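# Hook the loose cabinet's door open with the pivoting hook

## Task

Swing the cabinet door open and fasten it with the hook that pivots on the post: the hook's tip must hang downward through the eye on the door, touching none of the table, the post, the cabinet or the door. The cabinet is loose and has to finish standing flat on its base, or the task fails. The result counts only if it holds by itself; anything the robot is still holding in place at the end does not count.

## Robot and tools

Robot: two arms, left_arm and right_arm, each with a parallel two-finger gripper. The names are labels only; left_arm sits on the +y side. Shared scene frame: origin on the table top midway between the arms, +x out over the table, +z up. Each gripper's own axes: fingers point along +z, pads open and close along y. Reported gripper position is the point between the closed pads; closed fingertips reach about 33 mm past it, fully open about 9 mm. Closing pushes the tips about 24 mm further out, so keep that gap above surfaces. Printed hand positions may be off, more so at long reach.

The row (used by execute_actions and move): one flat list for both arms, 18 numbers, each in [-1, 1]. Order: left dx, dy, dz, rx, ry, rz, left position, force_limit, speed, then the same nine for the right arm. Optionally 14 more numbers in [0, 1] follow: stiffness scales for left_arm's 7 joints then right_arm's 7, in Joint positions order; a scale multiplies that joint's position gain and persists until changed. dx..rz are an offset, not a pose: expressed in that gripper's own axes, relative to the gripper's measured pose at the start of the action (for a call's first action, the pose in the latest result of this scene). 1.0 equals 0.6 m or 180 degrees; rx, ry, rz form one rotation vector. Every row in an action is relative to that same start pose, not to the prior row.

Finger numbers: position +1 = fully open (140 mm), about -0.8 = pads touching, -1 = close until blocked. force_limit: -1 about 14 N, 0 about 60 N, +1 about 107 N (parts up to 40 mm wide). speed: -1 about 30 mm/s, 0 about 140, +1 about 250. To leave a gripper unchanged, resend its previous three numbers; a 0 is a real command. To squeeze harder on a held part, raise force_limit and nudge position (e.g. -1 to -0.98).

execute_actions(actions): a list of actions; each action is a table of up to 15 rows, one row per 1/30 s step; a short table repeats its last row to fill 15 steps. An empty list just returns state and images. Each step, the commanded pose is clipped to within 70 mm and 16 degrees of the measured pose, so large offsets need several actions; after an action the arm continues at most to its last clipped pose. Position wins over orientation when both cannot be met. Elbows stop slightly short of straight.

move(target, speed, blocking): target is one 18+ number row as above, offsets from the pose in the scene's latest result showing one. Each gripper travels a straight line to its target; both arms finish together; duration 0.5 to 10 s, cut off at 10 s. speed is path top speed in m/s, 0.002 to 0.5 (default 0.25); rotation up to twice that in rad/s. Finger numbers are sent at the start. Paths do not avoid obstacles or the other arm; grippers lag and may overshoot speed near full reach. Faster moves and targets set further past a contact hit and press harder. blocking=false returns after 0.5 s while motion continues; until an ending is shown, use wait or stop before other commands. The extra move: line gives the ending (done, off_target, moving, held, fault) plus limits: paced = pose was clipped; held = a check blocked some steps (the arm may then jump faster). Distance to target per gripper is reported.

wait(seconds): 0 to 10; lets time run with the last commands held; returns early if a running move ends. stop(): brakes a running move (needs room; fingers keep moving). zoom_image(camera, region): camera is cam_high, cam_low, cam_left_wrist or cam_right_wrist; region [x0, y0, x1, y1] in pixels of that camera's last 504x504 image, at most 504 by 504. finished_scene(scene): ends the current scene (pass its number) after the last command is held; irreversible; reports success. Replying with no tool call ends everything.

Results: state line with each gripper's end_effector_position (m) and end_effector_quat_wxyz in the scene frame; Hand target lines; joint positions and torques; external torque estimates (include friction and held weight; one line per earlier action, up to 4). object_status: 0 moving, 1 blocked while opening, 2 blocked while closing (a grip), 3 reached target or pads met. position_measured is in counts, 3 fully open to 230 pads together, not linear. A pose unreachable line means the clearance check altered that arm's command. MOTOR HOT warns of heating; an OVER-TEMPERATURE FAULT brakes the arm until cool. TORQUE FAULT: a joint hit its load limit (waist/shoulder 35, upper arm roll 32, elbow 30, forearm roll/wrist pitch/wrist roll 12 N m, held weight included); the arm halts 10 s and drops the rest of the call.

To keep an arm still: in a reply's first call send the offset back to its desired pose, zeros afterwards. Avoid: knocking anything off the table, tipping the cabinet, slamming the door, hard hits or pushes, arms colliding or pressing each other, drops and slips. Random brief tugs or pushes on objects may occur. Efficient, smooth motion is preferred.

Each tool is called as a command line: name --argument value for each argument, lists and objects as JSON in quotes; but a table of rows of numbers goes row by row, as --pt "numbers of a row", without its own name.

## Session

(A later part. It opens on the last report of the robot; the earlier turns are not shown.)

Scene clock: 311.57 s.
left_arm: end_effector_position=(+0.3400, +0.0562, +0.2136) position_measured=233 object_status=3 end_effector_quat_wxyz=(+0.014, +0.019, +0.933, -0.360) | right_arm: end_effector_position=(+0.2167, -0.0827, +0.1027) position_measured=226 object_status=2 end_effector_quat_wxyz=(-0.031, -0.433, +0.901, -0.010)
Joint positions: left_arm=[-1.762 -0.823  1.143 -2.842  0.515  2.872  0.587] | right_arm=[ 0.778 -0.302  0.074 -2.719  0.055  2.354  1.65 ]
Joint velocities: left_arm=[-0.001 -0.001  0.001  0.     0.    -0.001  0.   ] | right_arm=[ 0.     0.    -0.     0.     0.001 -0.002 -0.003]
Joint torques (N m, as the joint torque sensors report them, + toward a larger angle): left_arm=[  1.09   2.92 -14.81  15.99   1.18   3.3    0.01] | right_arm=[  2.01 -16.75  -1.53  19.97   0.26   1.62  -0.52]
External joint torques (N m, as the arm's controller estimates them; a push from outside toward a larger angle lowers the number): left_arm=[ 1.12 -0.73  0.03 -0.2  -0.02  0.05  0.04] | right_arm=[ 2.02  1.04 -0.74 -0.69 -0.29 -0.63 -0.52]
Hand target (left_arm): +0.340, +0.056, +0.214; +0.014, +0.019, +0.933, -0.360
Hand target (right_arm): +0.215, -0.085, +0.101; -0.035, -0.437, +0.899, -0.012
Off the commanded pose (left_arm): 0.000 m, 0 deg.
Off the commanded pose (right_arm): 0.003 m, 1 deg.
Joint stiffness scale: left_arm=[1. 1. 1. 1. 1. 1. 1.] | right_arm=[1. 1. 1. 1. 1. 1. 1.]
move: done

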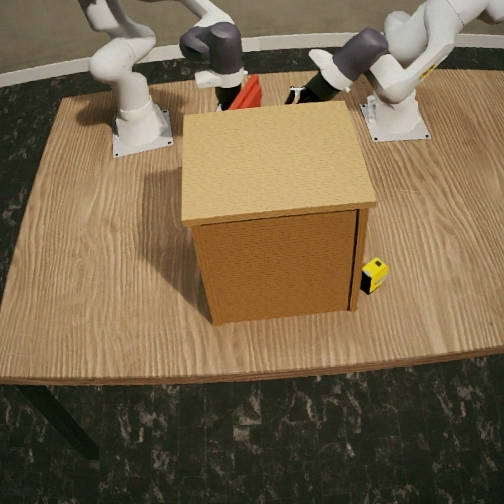

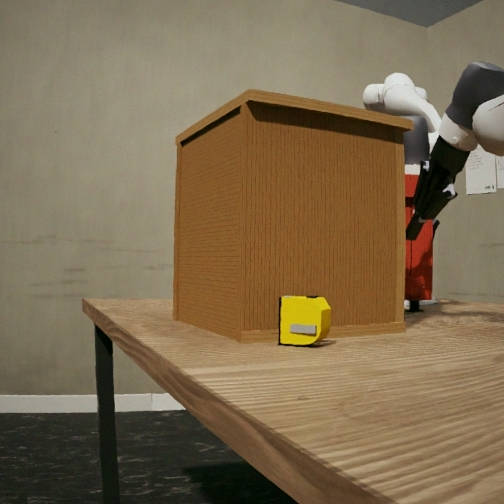

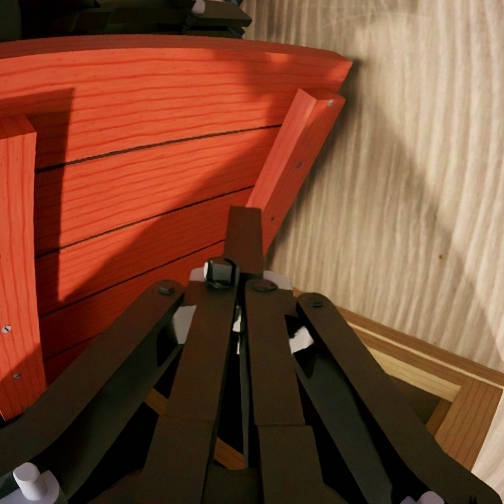

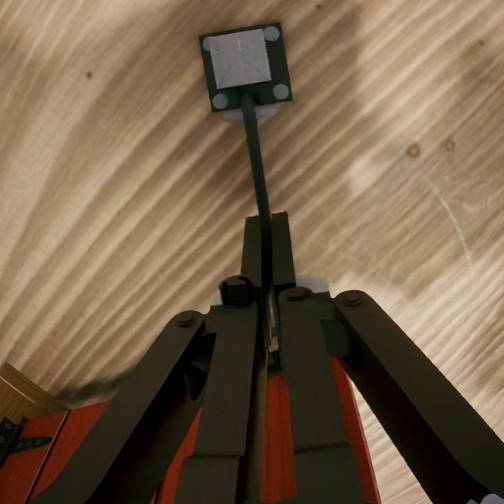

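Passed the block. Continue down.

move --target '[0,0,0,0,0,0,-1,0,0, -0.001,0,0.02,0,0,0,-1,-0.3,-0.7]' --speed 0.012

zoom_image --camera "cam_right_wrist" --region '[210, 290, 350, 430]'

Scene clock: 322.77 s.
left_arm: end_effector_position=(+0.3400, +0.0562, +0.2136) position_measured=233 object_status=3 end_effector_quat_wxyz=(+0.014, +0.019, +0.933, -0.360) | right_arm: end_effector_position=(+0.2173, -0.0818, +0.0932) position_measured=226 object_status=2 end_effector_quat_wxyz=(-0.030, -0.433, +0.901, -0.009)
Joint positions: left_arm=[-1.762 -0.823  1.143 -2.842  0.515  2.872  0.587] | right_arm=[ 0.778 -0.277  0.074 -2.726  0.055  2.387  1.649]
Joint velocities: left_arm=[-0.001  0.002 -0.001 -0.     0.     0.     0.001] | right_arm=[-0.001  0.004  0.    -0.003 -0.001  0.007 -0.   ]
Joint torques (N m, as the joint torque sensors report them, + toward a larger angle): left_arm=[  0.26   3.23 -14.55  16.13   1.08   3.3    0.01] | right_arm=[  1.29 -17.16  -0.29  17.7    0.61   2.84  -0.12]
External joint torques (N m, as the arm's controller estimates them; a push from outside toward a larger angle lowers the number): left_arm=[ 0.28 -0.48  0.3  -0.09 -0.11  0.05  0.05] | right_arm=[ 1.33  1.07  0.47 -2.59  0.08  0.58 -0.12]
Hand target (left_arm): +0.340, +0.056, +0.214; +0.014, +0.019, +0.933, -0.360
Hand target (right_arm): +0.216, -0.083, +0.091; -0.031, -0.433, +0.901, -0.010
Off the commanded pose (left_arm): 0.000 m, 0 deg.
Off the commanded pose (right_arm): 0.003 m, 0 deg.
Joint stiffness scale: left_arm=[1. 1. 1. 1. 1. 1. 1.] | right_arm=[1. 1. 1. 1. 1. 1. 1.]
move: done

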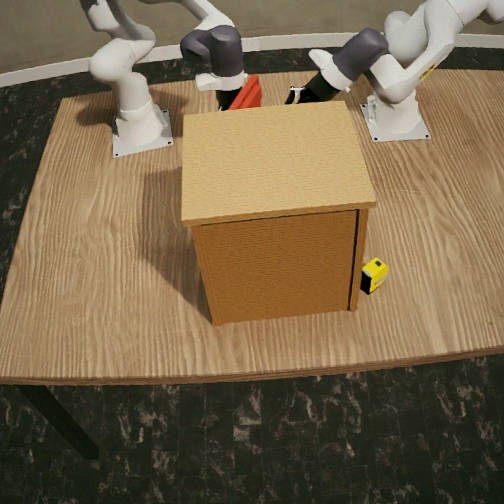

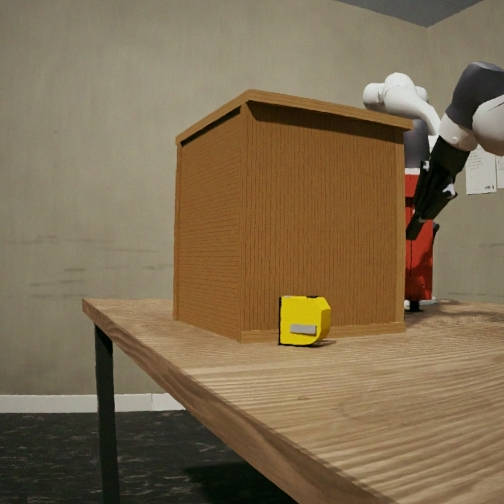

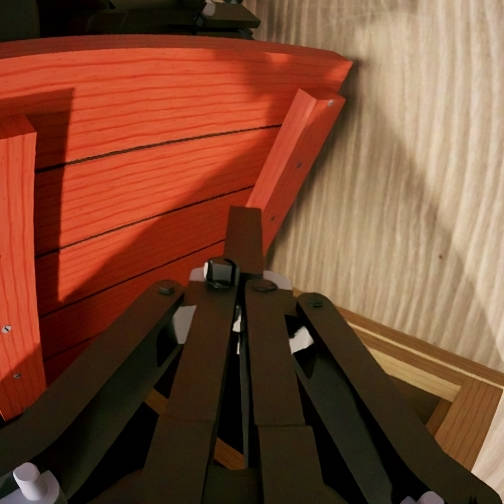

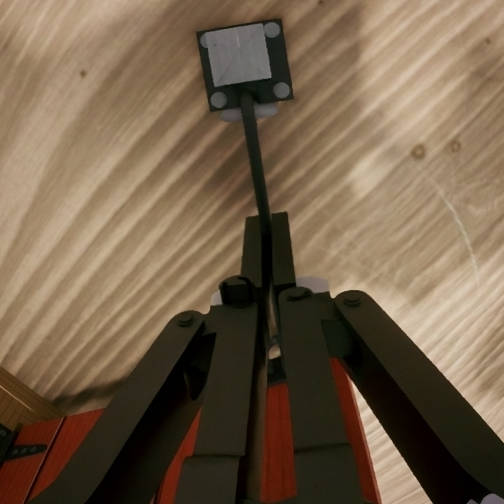

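Region (210, 290, 350, 430) of cam_right_wrist's 504x504 image, scaled by 3.600, with more detail than that image has.

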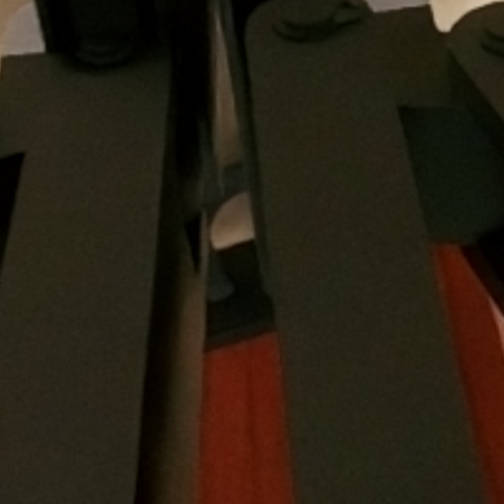

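move --target '[0,0,0,0,0,0,-1,0,0, 0,0,0.008,0,0,0,-1,-0.3,-0.7]' --speed 0.012

move --target '[0,0,0,0,0,0,-1,0,0, 0,0,0,0,0,0,-0.2,-0.3,0]'

zoom_image --camera "cam_right_wrist" --region '[210, 290, 350, 430]'

Scene clock: 335.20 s.
left_arm: end_effector_position=(+0.3400, +0.0562, +0.2136) position_measured=233 object_status=3 end_effector_quat_wxyz=(+0.014, +0.019, +0.933, -0.360) | right_arm: end_effector_position=(+0.2173, -0.0817, +0.0904) position_measured=226 object_status=2 end_effector_quat_wxyz=(-0.031, -0.433, +0.901, -0.009)
Joint positions: left_arm=[-1.762 -0.823  1.143 -2.842  0.515  2.872  0.587] | right_arm=[ 0.778 -0.269  0.074 -2.727  0.055  2.396  1.649]
Joint velocities: left_arm=[ 0.     0.001 -0.001 -0.     0.001  0.    -0.002] | right_arm=[-0.     0.002  0.001 -0.001  0.     0.004  0.002]
Joint torques (N m, as the joint torque sensors report them, + toward a larger angle): left_arm=[  0.51   3.17 -15.    16.07   1.14   3.27  -0.01] | right_arm=[  0.98 -17.52  -0.18  18.01   0.45   3.    -0.14]
External joint torques (N m, as the arm's controller estimates them; a push from outside toward a larger angle lowers the number): left_arm=[ 0.52 -0.53 -0.17 -0.13 -0.05  0.03  0.02] | right_arm=[ 0.97  0.92  0.51 -2.24 -0.07  0.73 -0.14]
Hand target (left_arm): +0.340, +0.056, +0.214; +0.014, +0.019, +0.933, -0.360
Hand target (right_arm): +0.217, -0.082, +0.088; -0.031, -0.433, +0.901, -0.009
Off the commanded pose (left_arm): 0.000 m, 0 deg.
Off the commanded pose (right_arm): 0.002 m, 0 deg.
Joint stiffness scale: left_arm=[1. 1. 1. 1. 1. 1. 1.] | right_arm=[1. 1. 1. 1. 1. 1. 1.]
move: done

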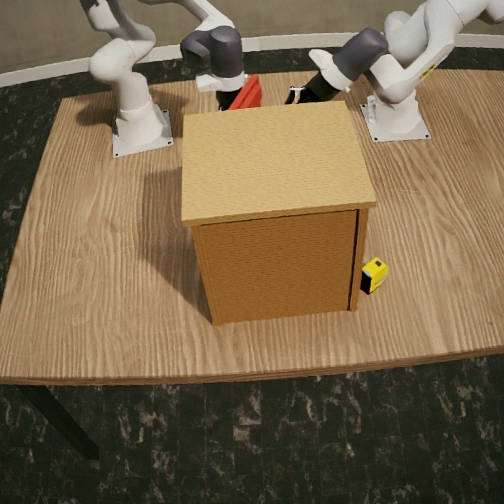

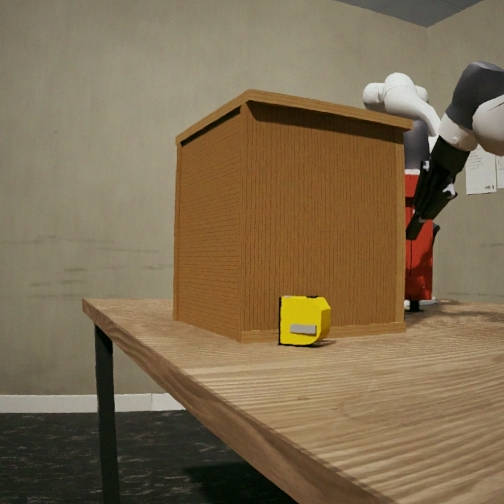

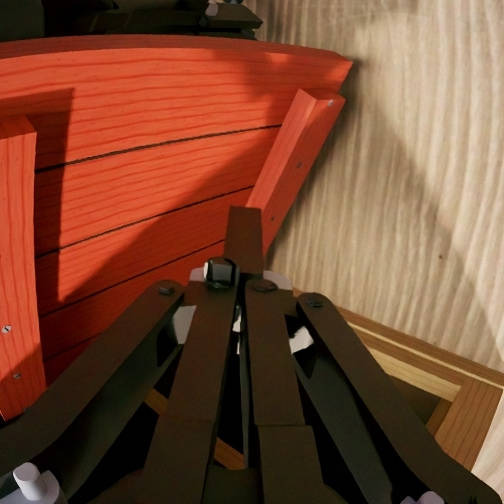

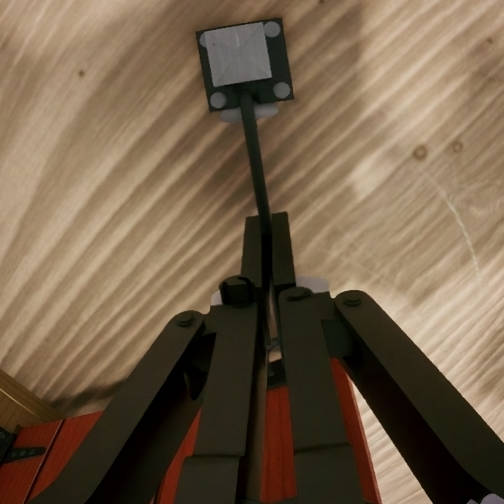

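Scene clock: 335.77 s.
left_arm: end_effector_position=(+0.3400, +0.0562, +0.2136) position_measured=233 object_status=3 end_effector_quat_wxyz=(+0.014, +0.019, +0.933, -0.360) | right_arm: end_effector_position=(+0.2173, -0.0817, +0.0904) position_measured=154 object_status=3 end_effector_quat_wxyz=(-0.031, -0.433, +0.901, -0.009)
Joint positions: left_arm=[-1.762 -0.823  1.143 -2.842  0.515  2.872  0.587] | right_arm=[ 0.778 -0.269  0.074 -2.727  0.055  2.396  1.649]
Joint velocities: left_arm=[-0.001 -0.001 -0.001  0.001  0.     0.001  0.   ] | right_arm=[ 0.    -0.     0.001  0.     0.001 -0.    -0.   ]
Joint torques (N m, as the joint torque sensors report them, + toward a larger angle): left_arm=[  0.47   3.5  -14.77  16.     1.17   3.3   -0.02] | right_arm=[  0.92 -19.81  -0.86  19.9    0.42   2.    -0.1 ]
External joint torques (N m, as the arm's controller estimates them; a push from outside toward a larger angle lowers the number): left_arm=[ 0.5  -0.13  0.1  -0.26 -0.03  0.05  0.02] | right_arm=[ 0.88 -1.4  -0.2  -0.32 -0.1  -0.26 -0.1 ]
Hand target (left_arm): +0.340, +0.056, +0.214; +0.014, +0.019, +0.933, -0.360
Hand target (right_arm): +0.217, -0.082, +0.090; -0.031, -0.433, +0.901, -0.009
Off the commanded pose (left_arm): 0.000 m, 0 deg.
Off the commanded pose (right_arm): 0.000 m, 0 deg.
Joint stiffness scale: left_arm=[1. 1. 1. 1. 1. 1. 1.] | right_arm=[1. 1. 1. 1. 1. 1. 1.]
move: done

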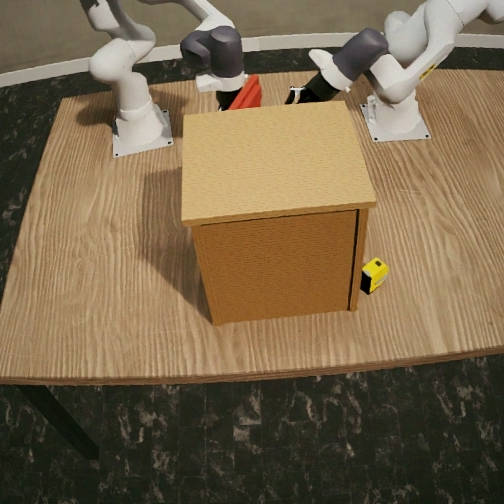

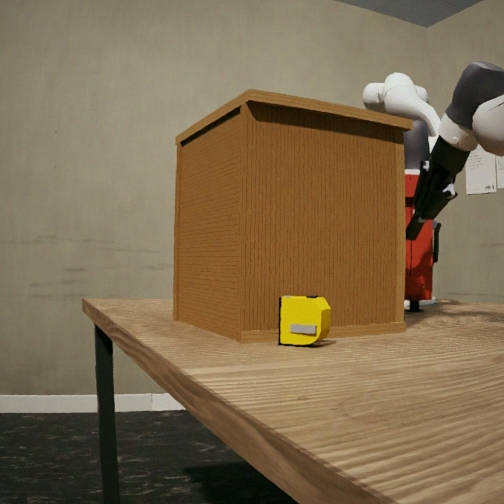

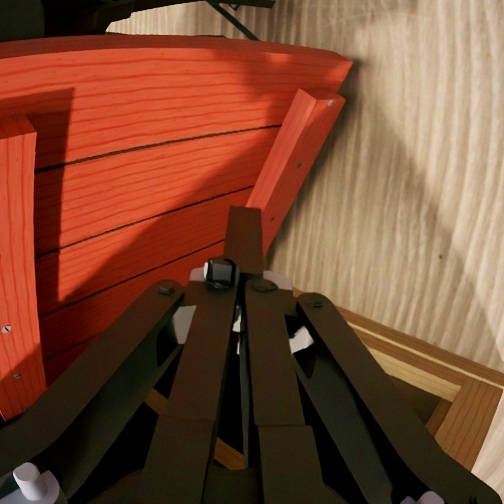

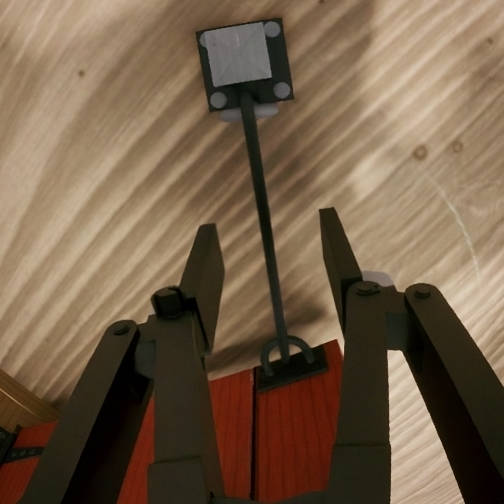

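Region (210, 290, 350, 430) of cam_right_wrist's 504x504 image, scaled by 3.600, with more detail than that image has.

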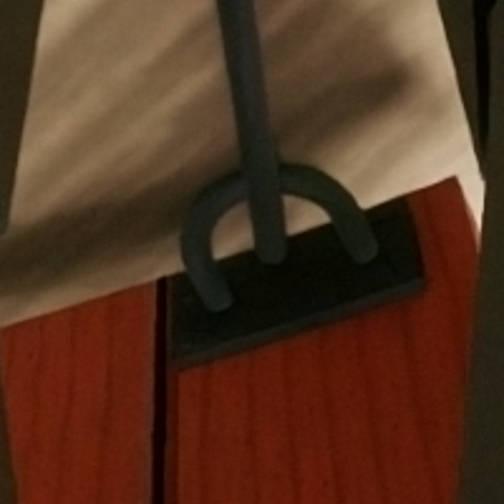

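In the eye, short of the plate. Retreat.

move --target '[0,0,0,0,0,0,-1,0,0, 0.02,0,-0.12,0,0,0,-0.2,-0.3,0]' --speed 0.12

zoom_image --camera "cam_right_wrist" --region '[220, 250, 340, 370]'

Scene clock: 345.33 s.
left_arm: end_effector_position=(+0.3400, +0.0562, +0.2136) position_measured=233 object_status=3 end_effector_quat_wxyz=(+0.014, +0.019, +0.933, -0.360) | right_arm: end_effector_position=(+0.2143, -0.0878, +0.1627) position_measured=154 object_status=3 end_effector_quat_wxyz=(-0.029, -0.432, +0.901, -0.009)
Joint positions: left_arm=[-1.762 -0.823  1.143 -2.842  0.515  2.872  0.587] | right_arm=[ 0.776 -0.443  0.071 -2.666  0.055  2.164  1.649]
Joint velocities: left_arm=[0.    0.001 0.    0.001 0.    0.001 0.   ] | right_arm=[-0.001 -0.002  0.001  0.001 -0.001 -0.009  0.   ]
Joint torques (N m, as the joint torque sensors report them, + toward a larger angle): left_arm=[  0.63   3.42 -14.64  16.12   1.16   3.28  -0.02] | right_arm=[  0.07 -17.36  -1.24  23.27  -0.05   1.47  -0.06]
External joint torques (N m, as the arm's controller estimates them; a push from outside toward a larger angle lowers the number): left_arm=[ 0.62 -0.26  0.19 -0.13 -0.03  0.03  0.01] | right_arm=[ 0.04 -2.4  -0.14  0.51 -0.72 -0.82 -0.06]
Hand target (left_arm): +0.340, +0.056, +0.214; +0.014, +0.019, +0.933, -0.360
Hand target (right_arm): +0.215, -0.089, +0.163; -0.030, -0.432, +0.901, -0.011
Off the commanded pose (left_arm): 0.000 m, 0 deg.
Off the commanded pose (right_arm): 0.001 m, 0 deg.
Joint stiffness scale: left_arm=[1. 1. 1. 1. 1. 1. 1.] | right_arm=[1. 1. 1. 1. 1. 1. 1.]
move: done

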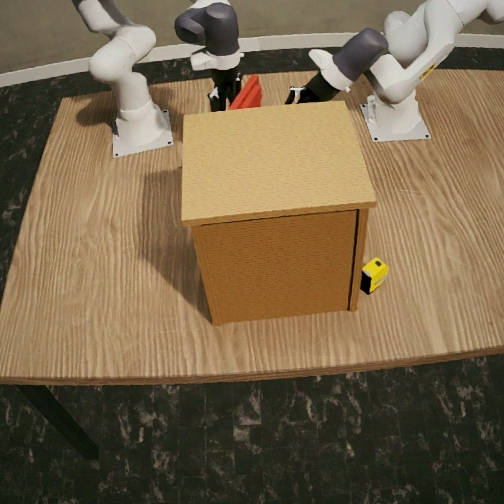

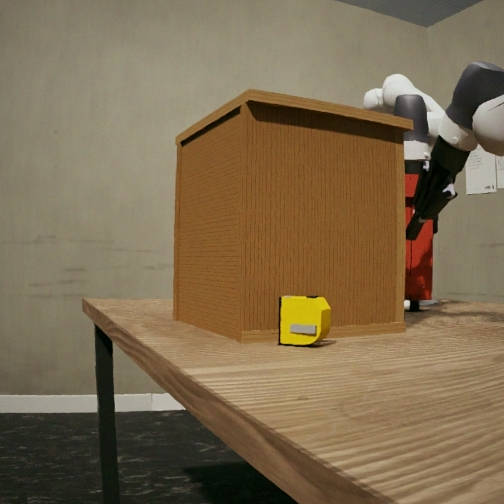

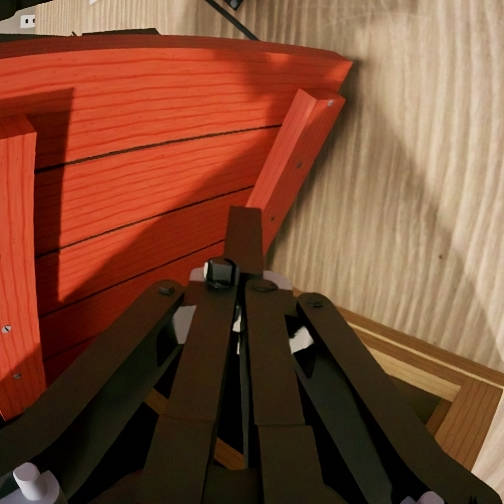

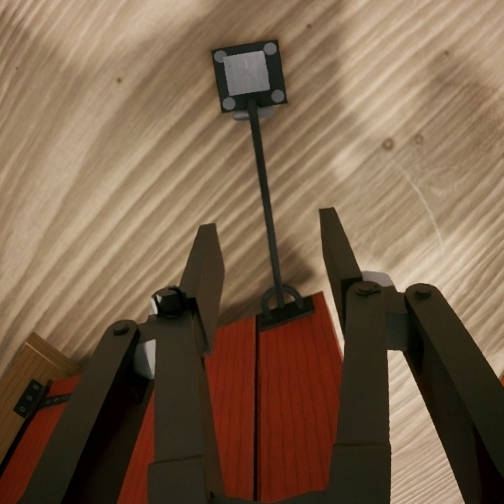

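Region (220, 250, 340, 370) of cam_right_wrist's 504x504 image, scaled by 4.200, with more detail than that image has.

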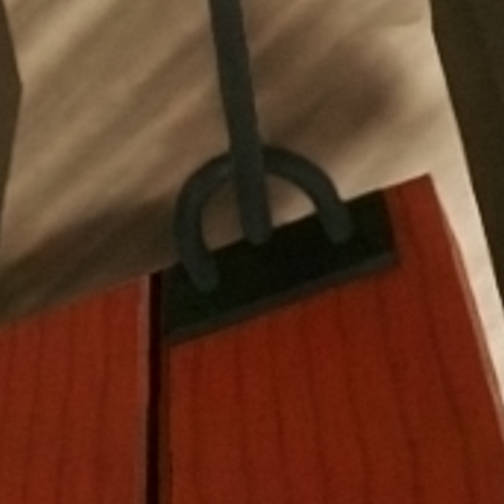

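finished_scene --scene 2

The scene is finished: the task was done.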